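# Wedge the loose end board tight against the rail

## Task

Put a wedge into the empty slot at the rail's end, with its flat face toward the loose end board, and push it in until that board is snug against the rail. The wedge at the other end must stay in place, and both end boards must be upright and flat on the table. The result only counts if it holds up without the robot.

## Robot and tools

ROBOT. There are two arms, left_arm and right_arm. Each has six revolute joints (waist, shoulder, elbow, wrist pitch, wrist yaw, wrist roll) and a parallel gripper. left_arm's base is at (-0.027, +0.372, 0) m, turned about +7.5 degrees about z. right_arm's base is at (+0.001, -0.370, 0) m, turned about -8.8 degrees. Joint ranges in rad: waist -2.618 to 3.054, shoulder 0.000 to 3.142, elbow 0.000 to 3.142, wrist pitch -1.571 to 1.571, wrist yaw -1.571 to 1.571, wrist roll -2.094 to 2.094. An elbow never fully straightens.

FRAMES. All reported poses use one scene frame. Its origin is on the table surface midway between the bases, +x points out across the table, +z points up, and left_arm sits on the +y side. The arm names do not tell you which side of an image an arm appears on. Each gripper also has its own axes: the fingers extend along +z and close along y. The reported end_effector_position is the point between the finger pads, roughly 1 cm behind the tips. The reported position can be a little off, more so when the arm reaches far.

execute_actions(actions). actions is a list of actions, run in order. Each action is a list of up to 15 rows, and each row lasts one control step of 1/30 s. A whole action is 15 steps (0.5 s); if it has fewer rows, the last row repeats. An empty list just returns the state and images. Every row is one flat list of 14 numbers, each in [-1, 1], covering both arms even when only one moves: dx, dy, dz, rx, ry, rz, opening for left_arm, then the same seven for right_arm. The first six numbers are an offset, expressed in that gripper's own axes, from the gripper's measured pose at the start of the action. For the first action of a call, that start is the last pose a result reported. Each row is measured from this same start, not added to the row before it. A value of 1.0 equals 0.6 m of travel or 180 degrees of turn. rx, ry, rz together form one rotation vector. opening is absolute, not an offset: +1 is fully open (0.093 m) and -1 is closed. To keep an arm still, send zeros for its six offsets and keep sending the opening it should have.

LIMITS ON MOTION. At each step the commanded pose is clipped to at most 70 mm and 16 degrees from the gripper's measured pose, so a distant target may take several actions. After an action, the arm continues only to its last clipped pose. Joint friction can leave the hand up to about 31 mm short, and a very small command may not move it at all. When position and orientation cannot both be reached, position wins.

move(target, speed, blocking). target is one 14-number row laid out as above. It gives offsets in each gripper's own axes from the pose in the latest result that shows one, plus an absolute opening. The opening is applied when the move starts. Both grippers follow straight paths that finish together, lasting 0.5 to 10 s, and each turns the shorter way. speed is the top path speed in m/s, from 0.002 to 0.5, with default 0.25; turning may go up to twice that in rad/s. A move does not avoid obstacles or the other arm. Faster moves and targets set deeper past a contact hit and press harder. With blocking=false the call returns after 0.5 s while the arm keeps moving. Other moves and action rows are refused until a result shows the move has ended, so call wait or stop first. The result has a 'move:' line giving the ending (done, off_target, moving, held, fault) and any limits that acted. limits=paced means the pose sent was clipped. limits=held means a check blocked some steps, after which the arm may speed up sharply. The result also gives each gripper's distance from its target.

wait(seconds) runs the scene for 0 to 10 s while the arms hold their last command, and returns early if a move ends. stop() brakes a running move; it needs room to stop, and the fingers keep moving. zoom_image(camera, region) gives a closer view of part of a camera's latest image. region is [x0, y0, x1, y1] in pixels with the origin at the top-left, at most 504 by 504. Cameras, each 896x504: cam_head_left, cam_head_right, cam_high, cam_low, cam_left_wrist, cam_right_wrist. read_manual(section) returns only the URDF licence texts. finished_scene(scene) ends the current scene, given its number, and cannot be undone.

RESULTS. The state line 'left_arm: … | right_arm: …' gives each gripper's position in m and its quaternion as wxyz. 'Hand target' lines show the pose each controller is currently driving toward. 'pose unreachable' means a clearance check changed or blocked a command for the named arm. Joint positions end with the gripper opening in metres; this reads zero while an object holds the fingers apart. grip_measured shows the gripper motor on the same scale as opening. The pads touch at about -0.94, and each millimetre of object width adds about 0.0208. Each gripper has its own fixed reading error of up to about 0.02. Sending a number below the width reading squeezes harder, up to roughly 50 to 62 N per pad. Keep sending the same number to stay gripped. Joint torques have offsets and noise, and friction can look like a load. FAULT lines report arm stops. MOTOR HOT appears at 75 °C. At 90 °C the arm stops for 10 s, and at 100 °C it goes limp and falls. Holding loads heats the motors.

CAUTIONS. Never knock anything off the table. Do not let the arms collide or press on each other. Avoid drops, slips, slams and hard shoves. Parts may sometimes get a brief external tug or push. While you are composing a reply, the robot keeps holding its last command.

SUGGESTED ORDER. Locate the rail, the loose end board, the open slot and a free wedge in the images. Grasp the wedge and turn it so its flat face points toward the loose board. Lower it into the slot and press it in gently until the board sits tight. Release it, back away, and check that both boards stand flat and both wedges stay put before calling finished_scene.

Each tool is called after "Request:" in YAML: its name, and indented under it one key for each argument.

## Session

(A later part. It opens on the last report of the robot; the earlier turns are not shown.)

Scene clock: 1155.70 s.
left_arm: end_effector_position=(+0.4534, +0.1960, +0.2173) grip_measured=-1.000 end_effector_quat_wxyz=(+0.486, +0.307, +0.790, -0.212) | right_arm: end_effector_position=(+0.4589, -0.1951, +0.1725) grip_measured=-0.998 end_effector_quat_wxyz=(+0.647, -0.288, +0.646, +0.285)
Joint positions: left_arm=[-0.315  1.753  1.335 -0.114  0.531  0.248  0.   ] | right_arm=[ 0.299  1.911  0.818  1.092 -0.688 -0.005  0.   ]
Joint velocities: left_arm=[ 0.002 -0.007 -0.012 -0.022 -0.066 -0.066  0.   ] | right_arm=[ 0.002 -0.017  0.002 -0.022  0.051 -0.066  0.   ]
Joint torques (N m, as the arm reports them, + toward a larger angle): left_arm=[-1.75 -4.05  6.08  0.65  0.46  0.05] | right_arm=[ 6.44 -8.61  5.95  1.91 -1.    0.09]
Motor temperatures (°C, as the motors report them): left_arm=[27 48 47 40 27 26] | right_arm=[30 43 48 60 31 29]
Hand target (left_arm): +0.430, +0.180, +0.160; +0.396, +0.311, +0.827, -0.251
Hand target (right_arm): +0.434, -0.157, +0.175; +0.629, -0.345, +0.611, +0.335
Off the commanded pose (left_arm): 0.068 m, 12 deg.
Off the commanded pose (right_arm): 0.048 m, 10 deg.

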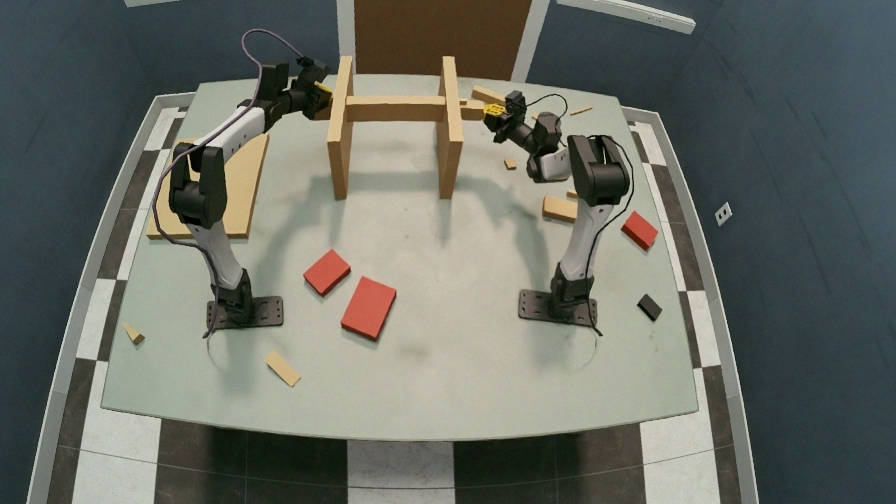

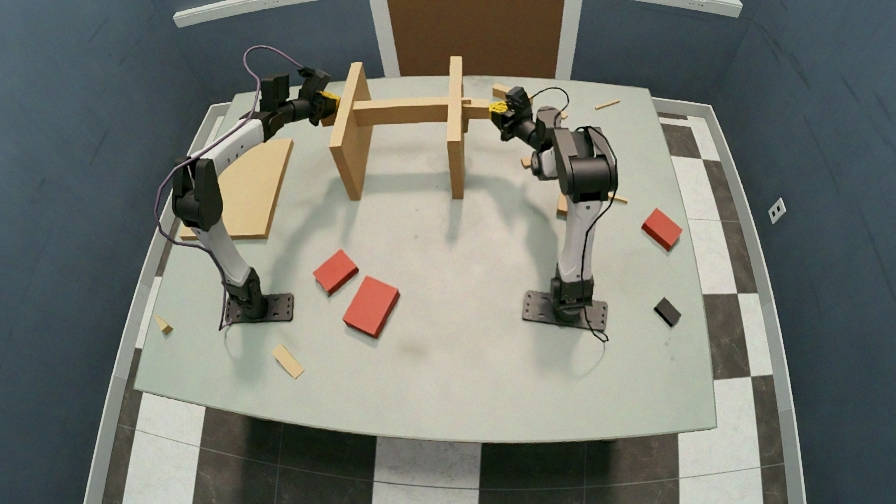

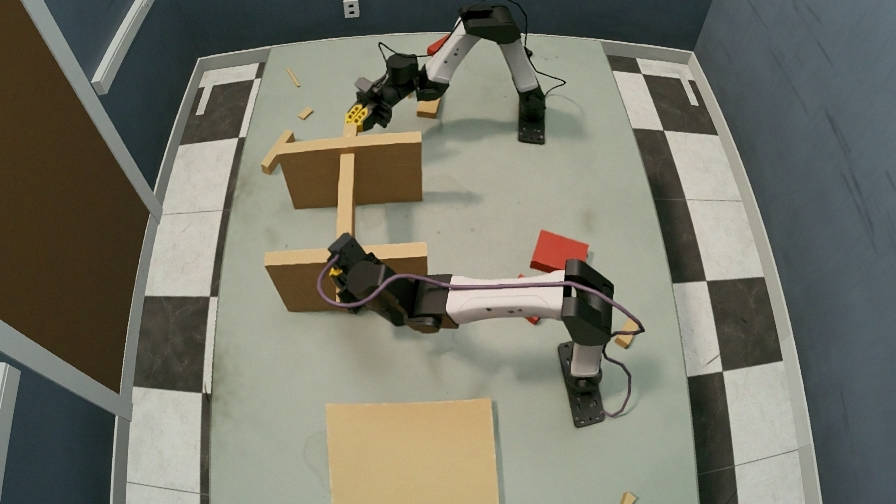

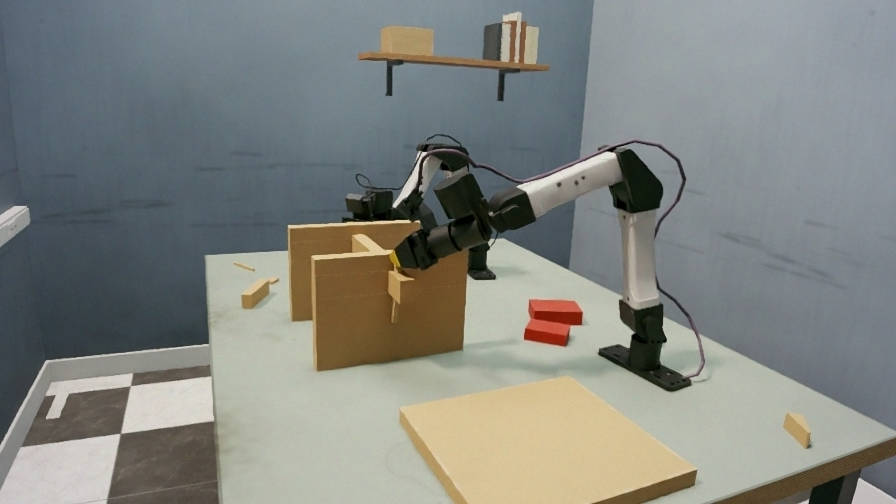

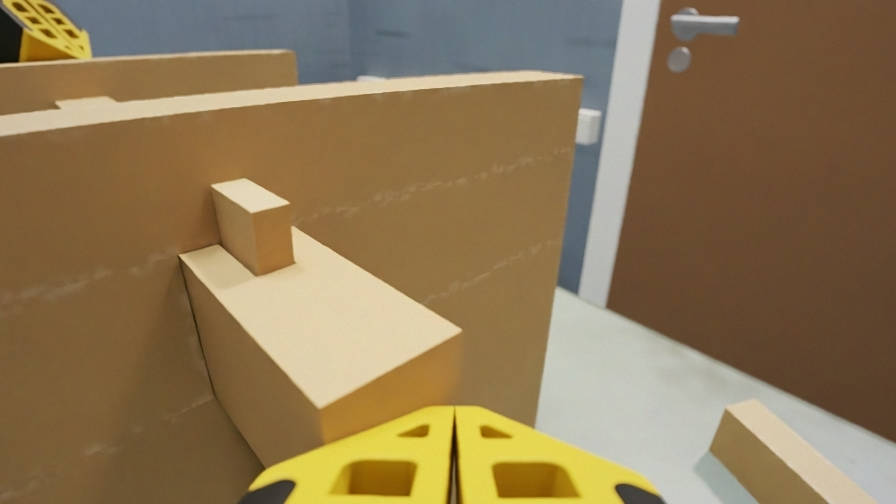

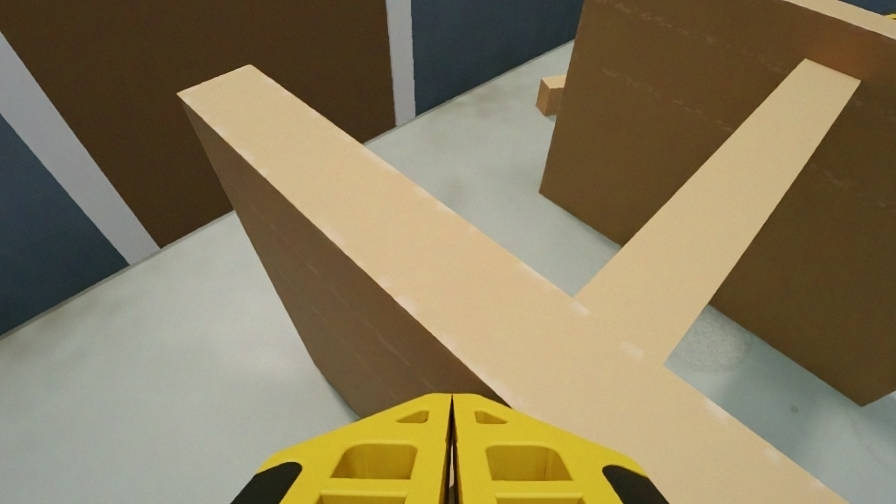

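Request:
execute_actions:
  actions:
    - [[0.0975,-0.042,0.0403,0.0348,0.0521,-0.0283,-1,-0.0067,0.07,0.022,-0.05,-0.0074,-0.0055,-1],[0.0975,-0.042,0.0403,0.0348,0.0521,-0.0283,-1,-0.0067,0.062,0.02,-0.045,-0.0074,-0.0055,-1],[0.09,-0.039,0.037,0.032,0.048,-0.026,-1,-0.0067,0.054,0.0175,-0.039,-0.0074,-0.0055,-1],[0.08,-0.035,0.033,0.0285,0.043,-0.023,-1,-0.0067,0.046,0.015,-0.033,-0.0074,-0.0055,-1],[0.07,-0.03,0.029,0.025,0.037,-0.02,-1,-0.0067,0.038,0.0125,-0.027,-0.0074,-0.0055,-1],[0.06,-0.026,0.025,0.021,0.032,-0.017,-1,-0.0067,0.03,0.01,-0.021,-0.0074,-0.0055,-1],[0.05,-0.0215,0.0205,0.018,0.0265,-0.0145,-1,-0.0067,0.022,0.0075,-0.015,-0.0074,-0.0055,-1],[0.04,-0.017,0.0165,0.014,0.021,-0.0115,-1,-0.0067,0.015,0.005,-0.01,-0.0074,-0.0055,-1],[0.03,-0.013,0.0125,0.0105,0.016,-0.0085,-1,-0.0067,0.01,0.0035,-0.006,-0.0074,-0.0055,-1],[0.02,-0.0085,0.008,0.007,0.0105,-0.006,-1,-0.0067,0.006,0.002,-0.003,-0.0074,-0.0055,-1],[0.01,-0.004,0.004,0.0035,0.005,-0.003,-1,-0.0067,0.004,0.002,-0.002,-0.0074,-0.0055,-1],[0,0,0,0,0,0,-1,-0.0067,0.004,0.002,-0.002,-0.0074,-0.0055,-1]]

Request:
move:
  target: [-0.035, 0.02, -0.085, 0, -0.02, 0.008, -1, -0.0067, 0.004, 0.002, -0.002, -0.0074, -0.0055, -1]
  speed: 0.05

Request:
zoom_image:
  camera: "cam_low"
  region: [340, 220, 460, 340]

Scene clock: 1185.00 s.
left_arm: end_effector_position=(+0.4545, +0.1958, +0.2192) grip_measured=-1.000 end_effector_quat_wxyz=(+0.490, +0.307, +0.788, -0.212) | right_arm: end_effector_position=(+0.4598, -0.1964, +0.1726) grip_measured=-0.998 end_effector_quat_wxyz=(+0.648, -0.286, +0.647, +0.283)
Joint positions: left_arm=[-0.315  1.753  1.335 -0.104  0.531  0.248  0.   ] | right_arm=[ 0.297  1.911  0.818  1.093 -0.684 -0.005  0.   ]
Joint velocities: left_arm=[-0.012 -0.022 -0.007 -0.051  0.051  0.022  0.   ] | right_arm=[-0.022  0.007 -0.017 -0.022 -0.051 -0.007  0.   ]
Joint torques (N m, as the arm reports them, + toward a larger angle): left_arm=[ 0.24 -9.06  8.18  1.8   0.19  0.08] | right_arm=[ 1.08 -8.92  5.38  1.98  0.09  0.15]
Motor temperatures (°C, as the motors report them): left_arm=[27 46 47 39 28 26] | right_arm=[31 43 48 60 32 29]
Hand target (left_arm): +0.453, +0.196, +0.217; +0.486, +0.307, +0.790, -0.212
Hand target (right_arm): +0.458, -0.193, +0.176; +0.656, -0.292, +0.635, +0.284
Off the commanded pose (left_arm): 0.002 m, 1 deg.
Off the commanded pose (right_arm): 0.006 m, 2 deg.

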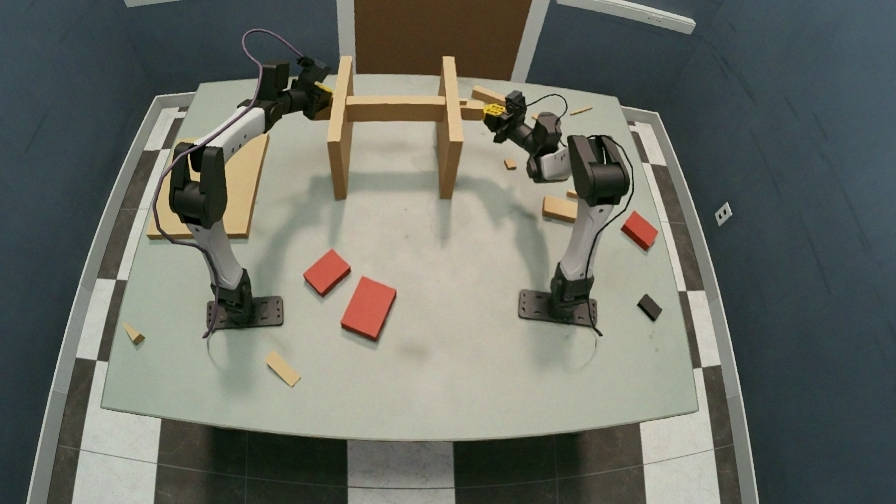

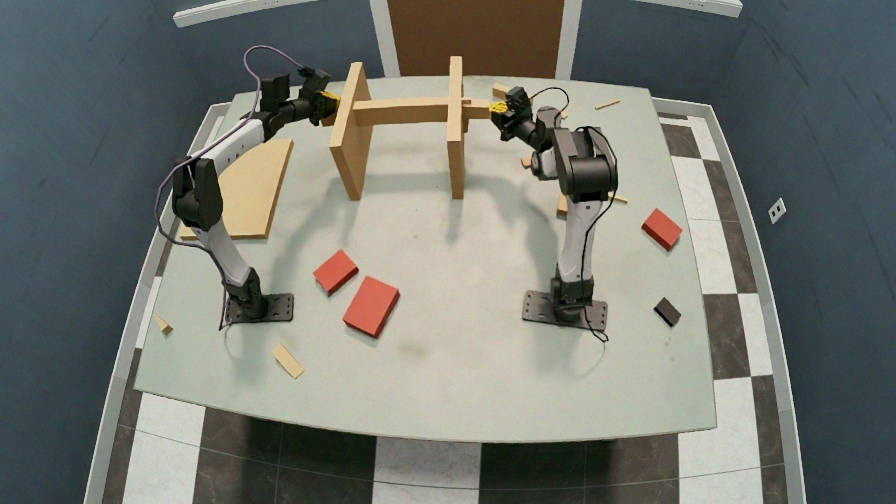

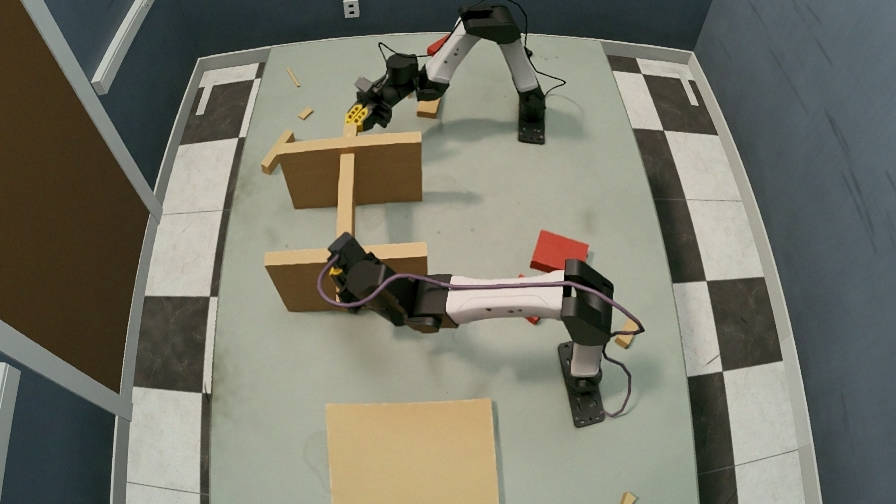

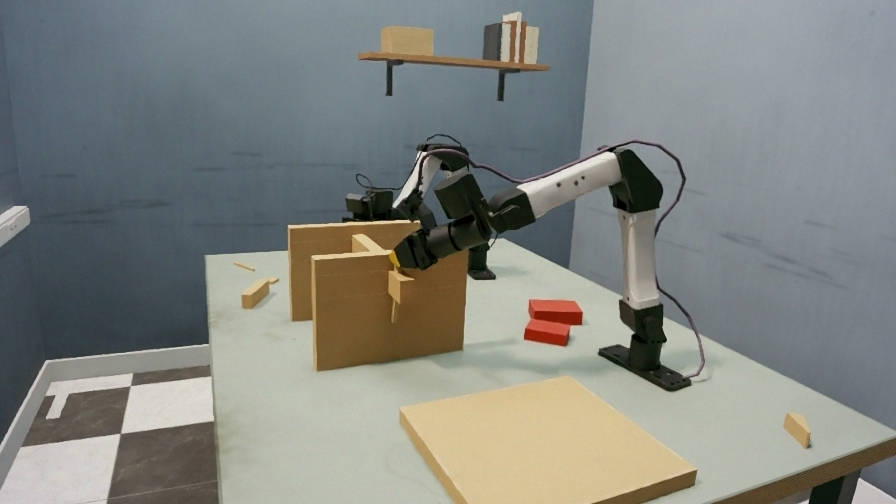

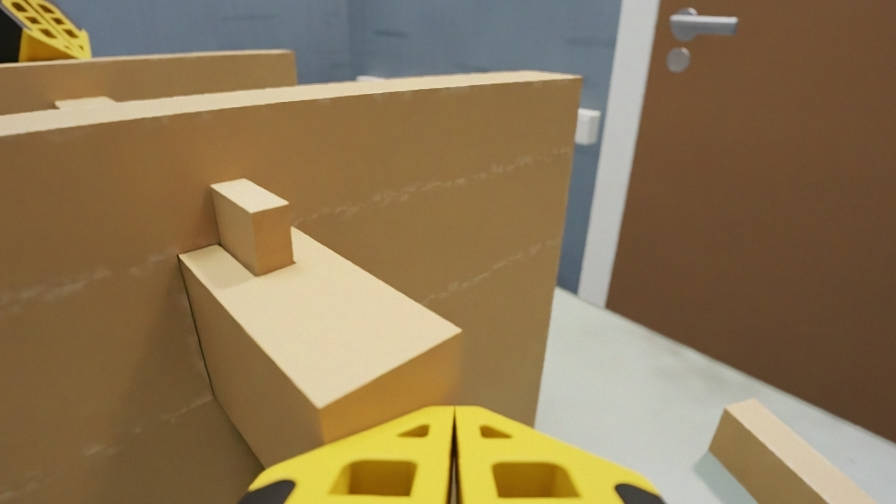

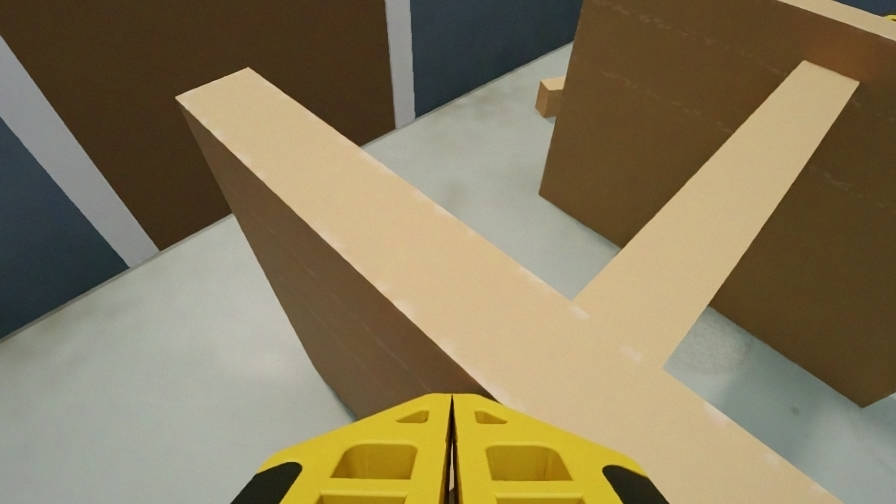

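Scene clock: 1186.47 s.
left_arm: end_effector_position=(+0.4408, +0.2259, +0.2556) grip_measured=-1.000 end_effector_quat_wxyz=(+0.515, +0.309, +0.770, -0.217) | right_arm: end_effector_position=(+0.4599, -0.1966, +0.1726) grip_measured=-0.998 end_effector_quat_wxyz=(+0.648, -0.286, +0.647, +0.283)
Joint positions: left_arm=[-0.233  1.656  1.323 -0.147  0.621  0.276  0.   ] | right_arm=[ 0.297  1.911  0.818  1.093 -0.684 -0.005  0.   ]
Joint velocities: left_arm=[-0.012  0.007 -0.002  0.066  0.081 -0.066  0.   ] | right_arm=[-0.012 -0.012  0.017  0.081 -0.051  0.007  0.   ]
Joint torques (N m, as the arm reports them, + toward a larger angle): left_arm=[ 0.95 -9.93  7.11  1.87  0.18  0.22] | right_arm=[ 1.   -8.93  5.37  1.99  0.13  0.15]
Motor temperatures (°C, as the motors report them): left_arm=[27 47 48 40 28 26] | right_arm=[31 43 48 60 32 29]
Hand target (left_arm): +0.436, +0.230, +0.259; +0.518, +0.310, +0.768, -0.216
Hand target (right_arm): +0.459, -0.194, +0.177; +0.657, -0.291, +0.636, +0.282
Off the commanded pose (left_arm): 0.008 m, 0 deg.
Off the commanded pose (right_arm): 0.005 m, 2 deg.
move: done

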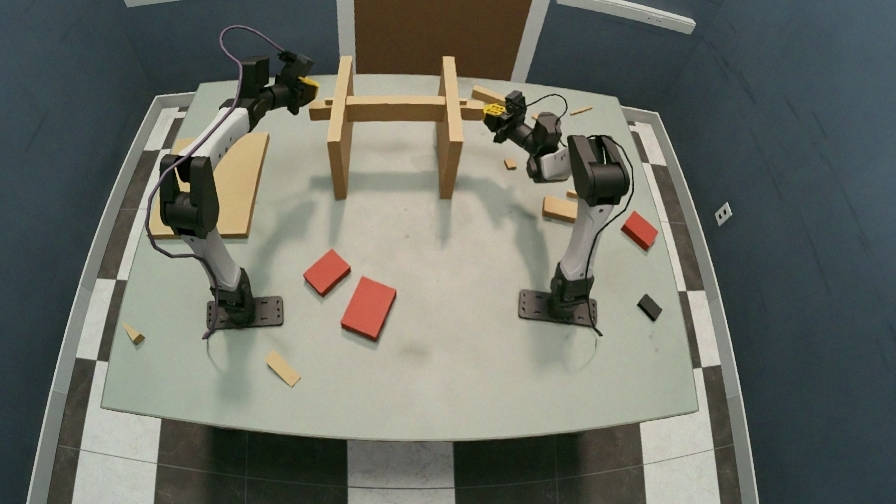

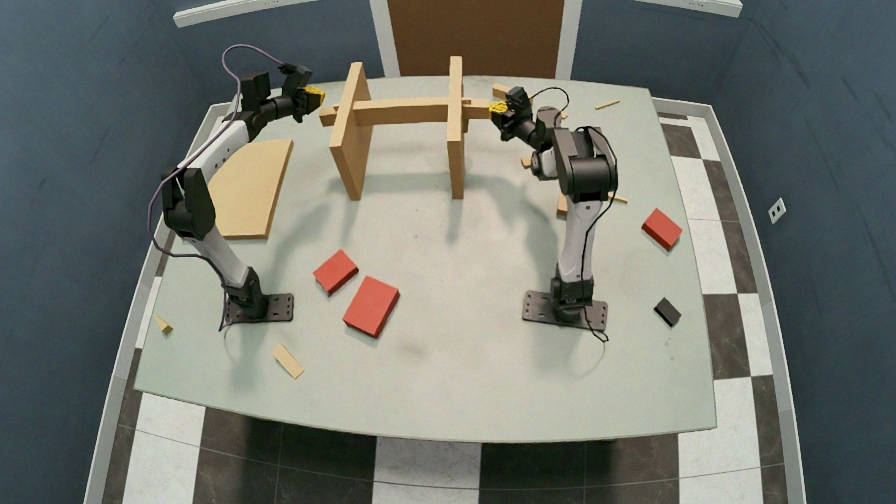

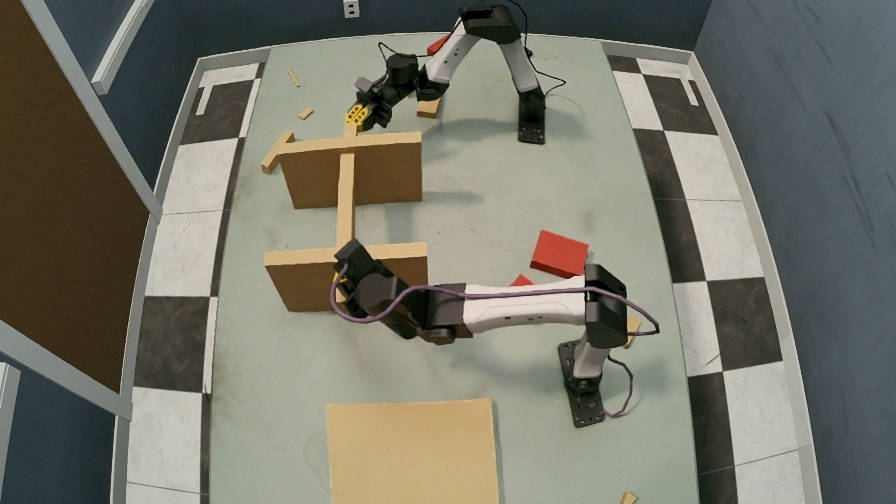

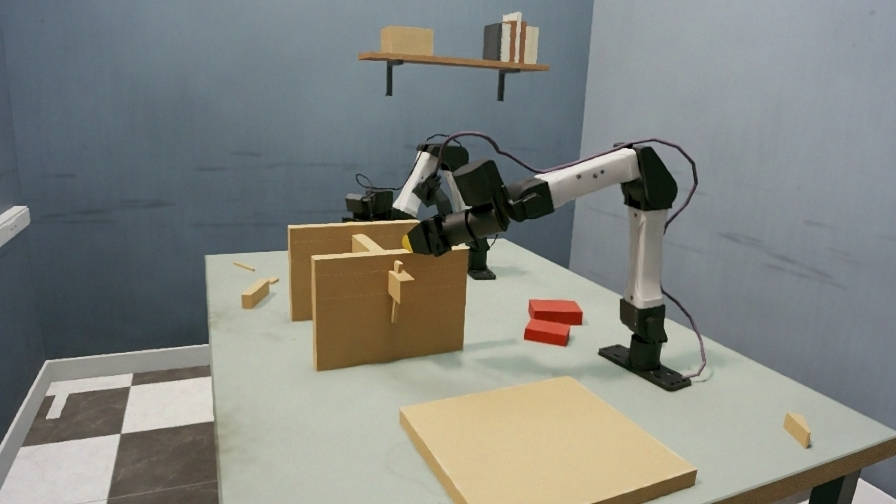

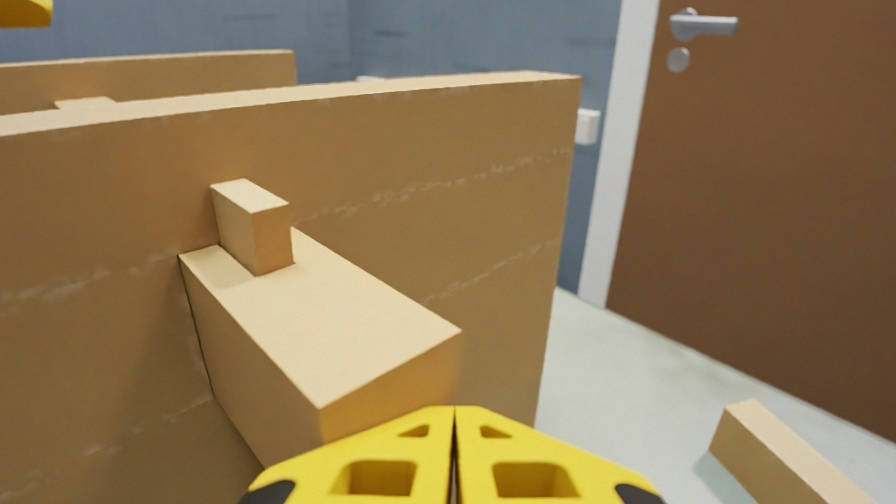

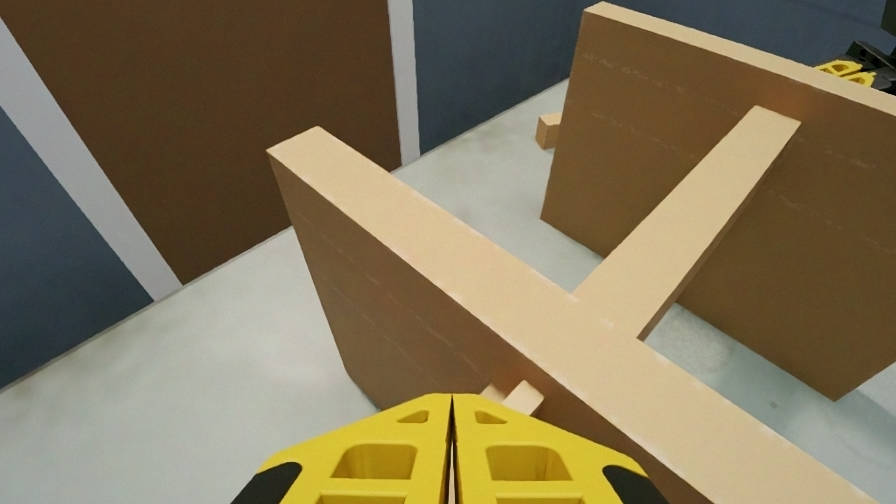

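Region (340, 220, 460, 340) of cam_low's 896x504 image, scaled by 4.200, with more detail than that image has.

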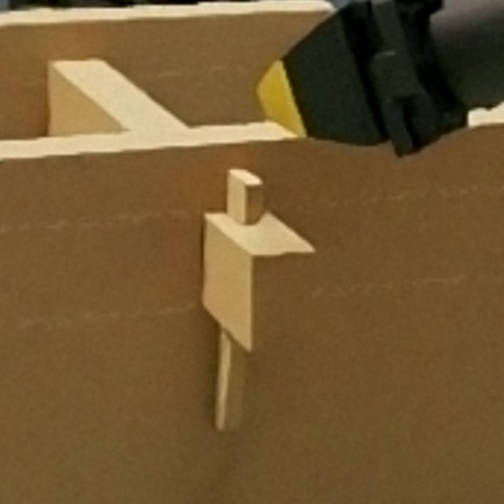

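Request:
execute_actions:
  actions: []

Scene clock: 1195.83 s.
left_arm: end_effector_position=(+0.4405, +0.2257, +0.2554) grip_measured=-1.000 end_effector_quat_wxyz=(+0.514, +0.309, +0.770, -0.218) | right_arm: end_effector_position=(+0.4599, -0.1966, +0.1726) grip_measured=-0.998 end_effector_quat_wxyz=(+0.648, -0.286, +0.647, +0.283)
Joint positions: left_arm=[-0.233  1.656  1.323 -0.149  0.623  0.277  0.   ] | right_arm=[ 0.297  1.911  0.818  1.093 -0.684 -0.005  0.   ]
Joint velocities: left_arm=[-0.007 -0.027  0.007 -0.022 -0.007  0.051  0.   ] | right_arm=[-0.012  0.002 -0.012  0.022 -0.037  0.022  0.   ]
Joint torques (N m, as the arm reports them, + toward a larger angle): left_arm=[ 0.91 -9.75  7.14  1.86  0.2   0.21] | right_arm=[ 0.96 -8.94  5.37  1.98  0.13  0.14]
Motor temperatures (°C, as the motors report them): left_arm=[27 50 48 41 27 26] | right_arm=[30 43 48 61 31 29]
Hand target (left_arm): +0.436, +0.230, +0.259; +0.518, +0.310, +0.768, -0.216
Hand target (right_arm): +0.459, -0.194, +0.177; +0.657, -0.291, +0.636, +0.282
Off the commanded pose (left_arm): 0.008 m, 1 deg.
Off the commanded pose (right_arm): 0.005 m, 2 deg.

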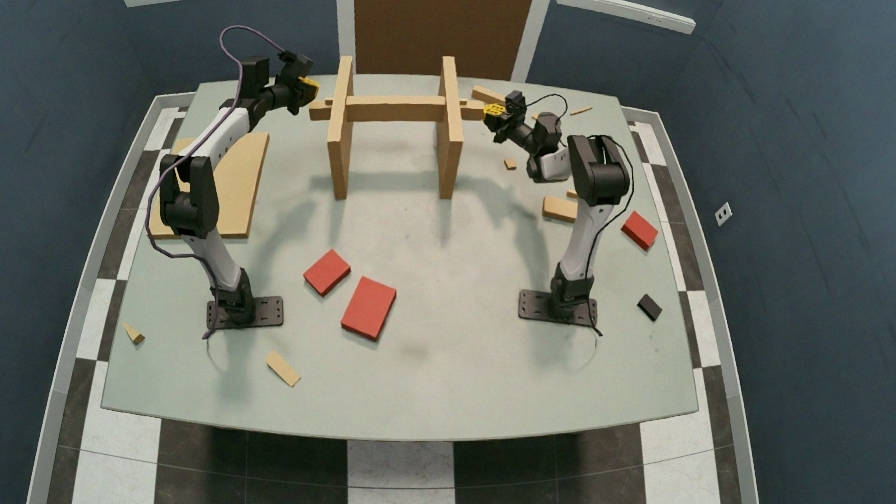

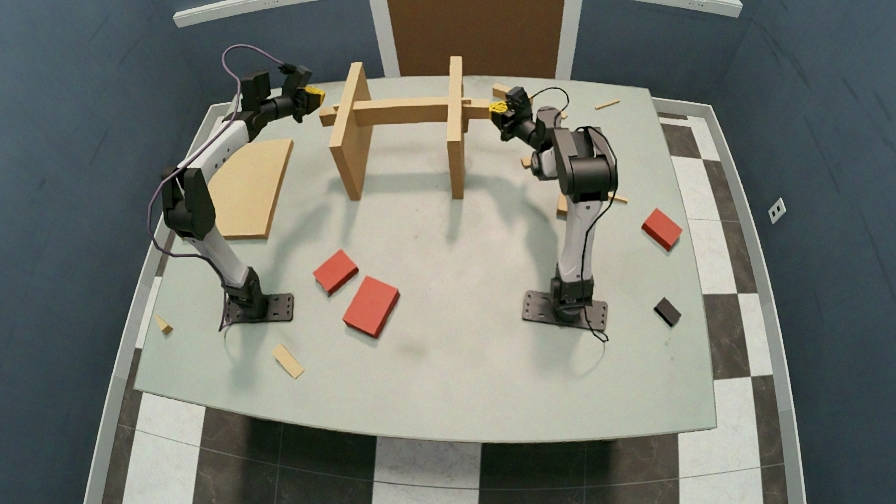

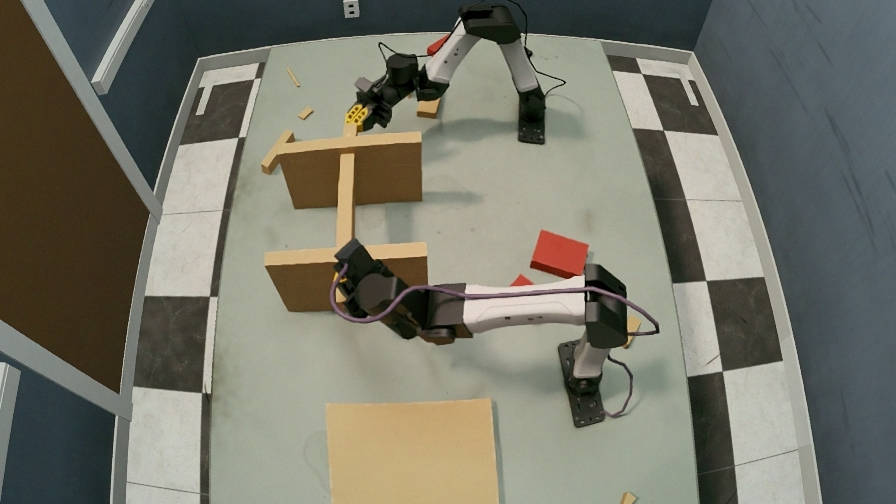

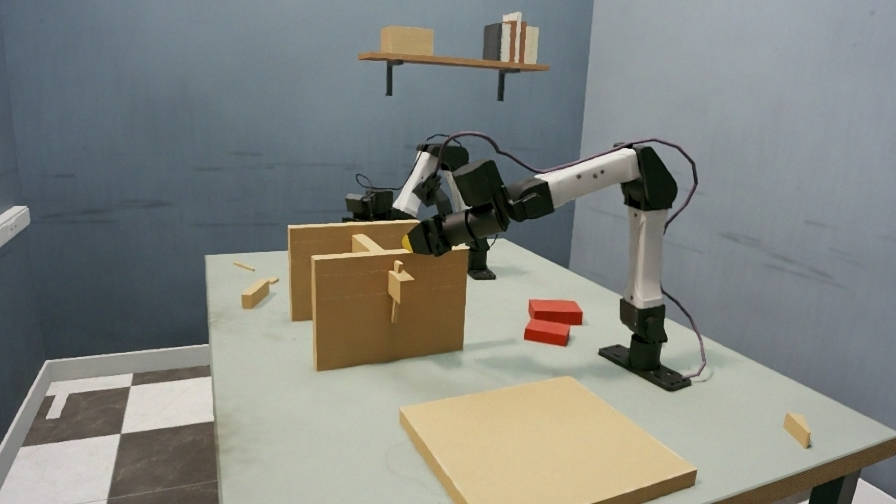

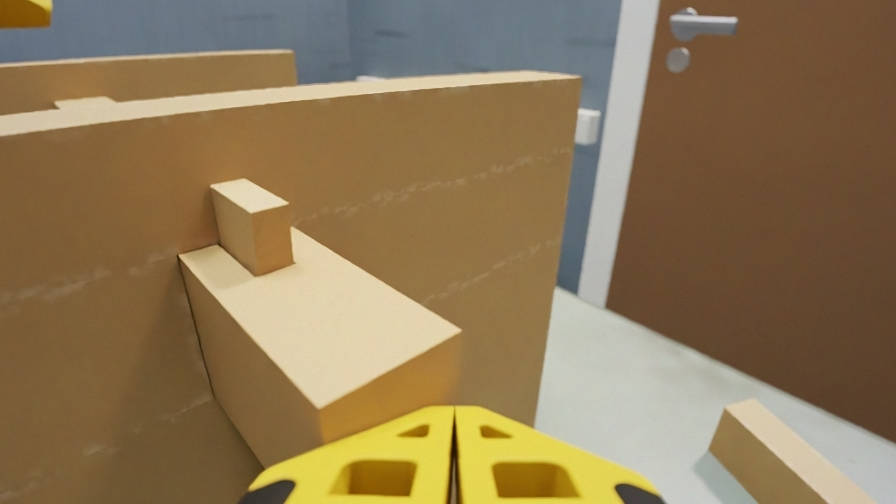

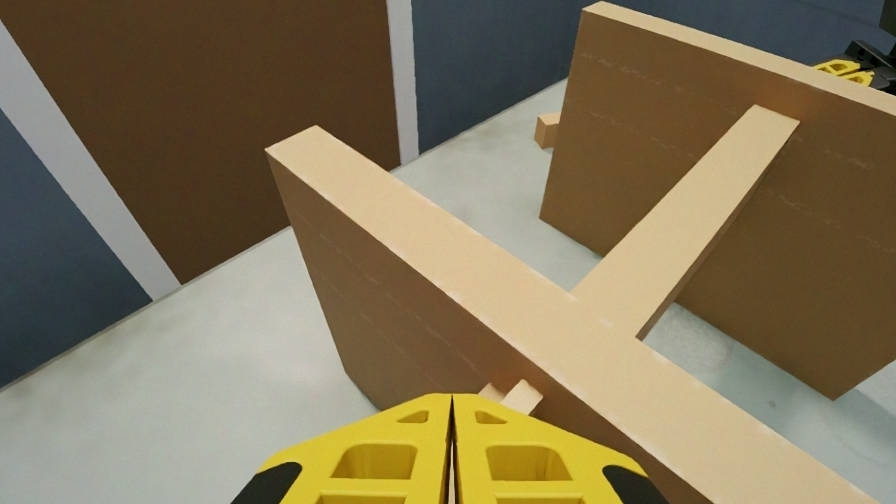

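Request:
zoom_image:
  camera: "cam_low"
  region: [340, 220, 460, 340]

Request:
zoom_image:
  camera: "cam_head_right"
  region: [310, 70, 410, 140]

Request:
zoom_image:
  camera: "cam_left_wrist"
  region: [0, 40, 320, 220]

Region (340, 220, 460, 340) of cam_low's 896x504 image, scaled by 4.200, with more detail than that image has.

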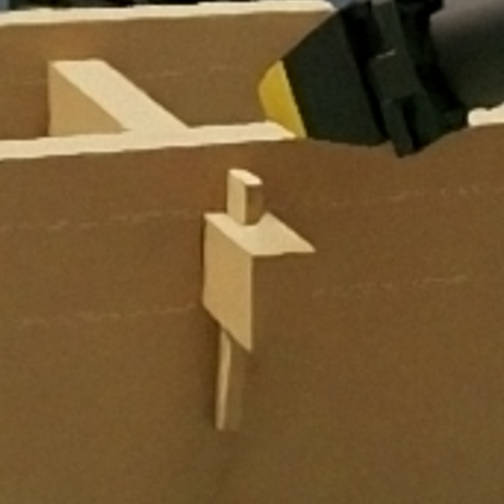

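Region (310, 70, 410, 140) of cam_head_right's 896x504 image, scaled by 5.040, with more detail than that image has; it fills the top 353 rows of this view, and the rest is white.

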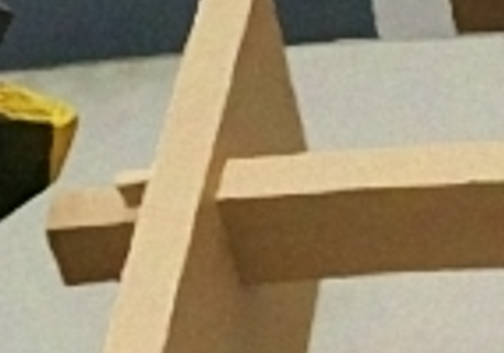

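Region (0, 40, 320, 220) of cam_left_wrist's 896x504 image, scaled by 1.575, with more detail than that image has; it fills the top 284 rows of this view, and the rest is white.

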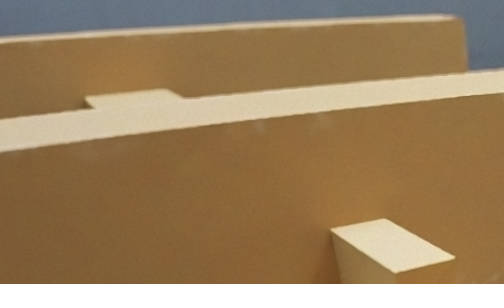

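Request:
move:
  target: [0.022, -0.0105, 0.075, 0, 0.005, 0, -1, -0.0067, 0.0, 0.0, 0, -0.0074, -0.0055, -1]
  speed: 0.05

Scene clock: 1214.10 s.
left_arm: end_effector_position=(+0.4565, +0.2018, +0.2200) grip_measured=-1.000 end_effector_quat_wxyz=(+0.497, +0.310, +0.781, -0.216) | right_arm: end_effector_position=(+0.4599, -0.1966, +0.1727) grip_measured=-0.998 end_effector_quat_wxyz=(+0.648, -0.286, +0.647, +0.283)
Joint positions: left_arm=[-0.294  1.755  1.325 -0.078  0.562  0.257  0.   ] | right_arm=[ 0.297  1.911  0.818  1.093 -0.684 -0.005  0.   ]
Joint velocities: left_arm=[ 0.002 -0.002  0.002 -0.007 -0.066  0.007  0.   ] | right_arm=[-0.007 -0.012  0.007 -0.066 -0.022 -0.022  0.   ]
Joint torques (N m, as the arm reports them, + toward a larger angle): left_arm=[-0.67 -7.89 10.04  2.12  0.08 -0.02] | right_arm=[ 0.41 -8.95  5.33  1.99  0.14  0.15]
Motor temperatures (°C, as the motors report them): left_arm=[27 53 49 43 27 26] | right_arm=[29 44 47 61 31 29]
Hand target (left_arm): +0.462, +0.196, +0.227; +0.508, +0.311, +0.774, -0.215
Hand target (right_arm): +0.460, -0.197, +0.177; +0.658, -0.288, +0.637, +0.280
Off the commanded pose (left_arm): 0.011 m, 1 deg.
Off the commanded pose (right_arm): 0.004 m, 2 deg.
move: off_target (left_arm)

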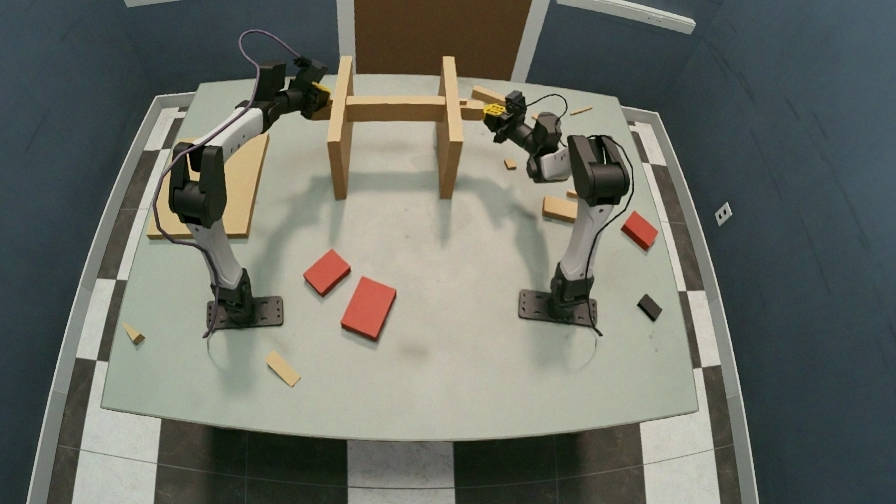

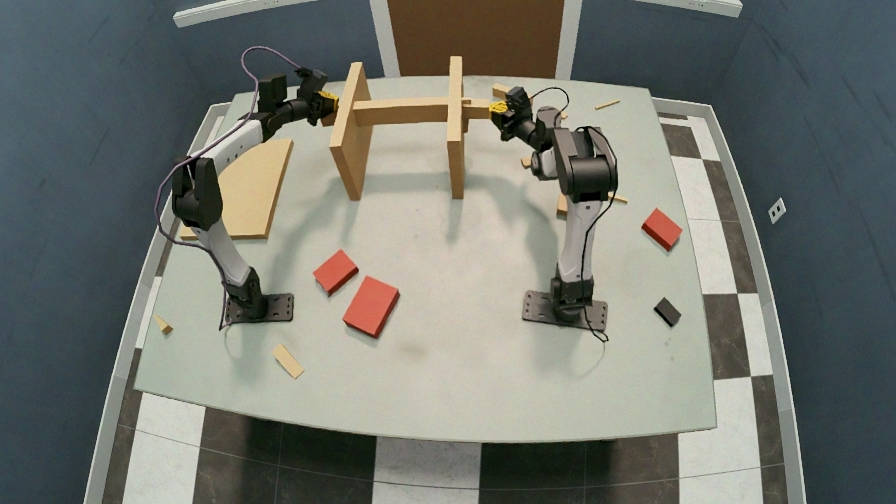

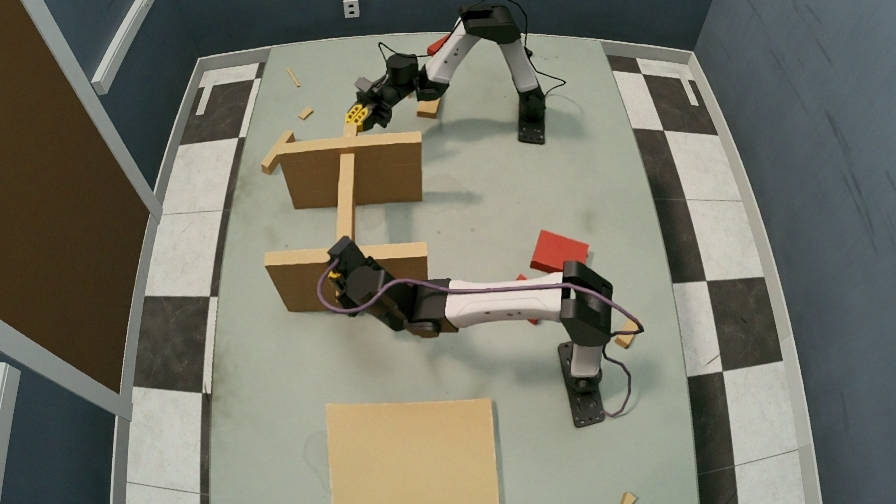

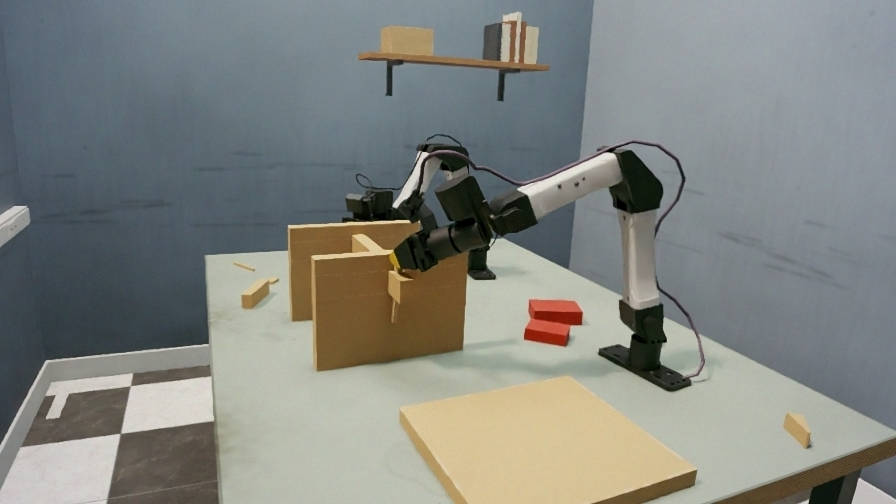

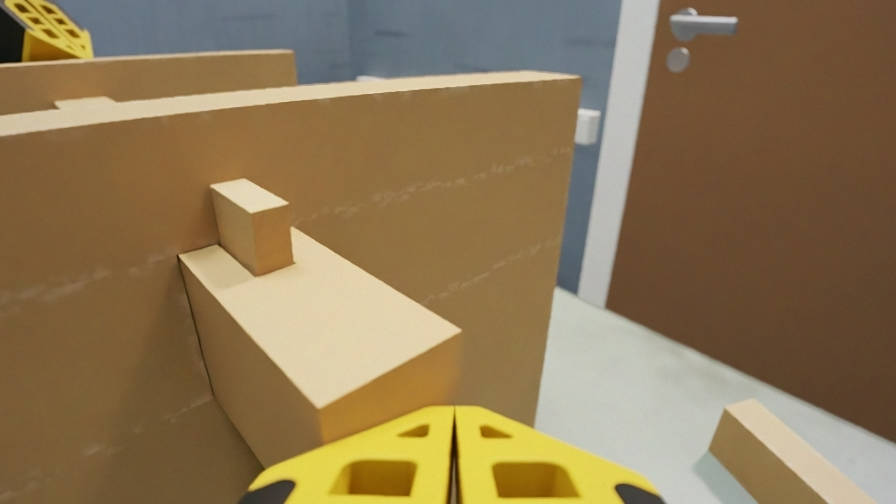

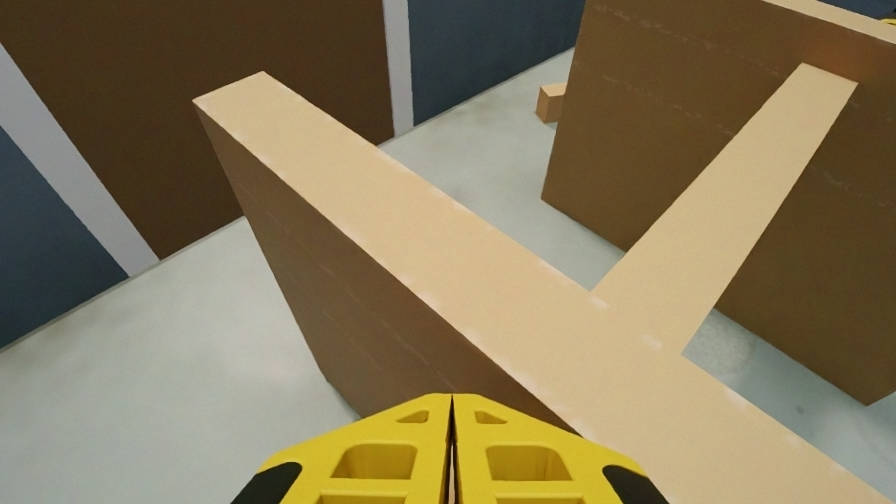

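Request:
zoom_image:
  camera: "cam_low"
  region: [340, 220, 460, 340]

Request:
zoom_image:
  camera: "cam_head_left"
  region: [280, 60, 380, 140]

Region (340, 220, 460, 340) of cam_low's 896x504 image, scaled by 4.200, with more detail than that image has.

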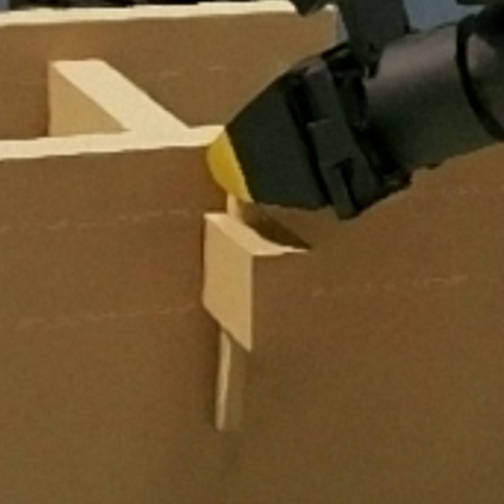

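Region (280, 60, 380, 140) of cam_head_left's 896x504 image, scaled by 5.040, with more detail than that image has; it fills the top 403 rows of this view, and the rest is white.

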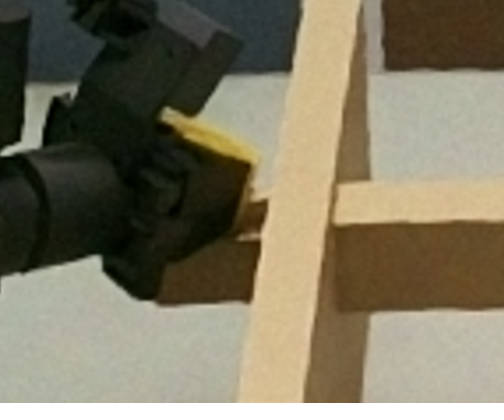

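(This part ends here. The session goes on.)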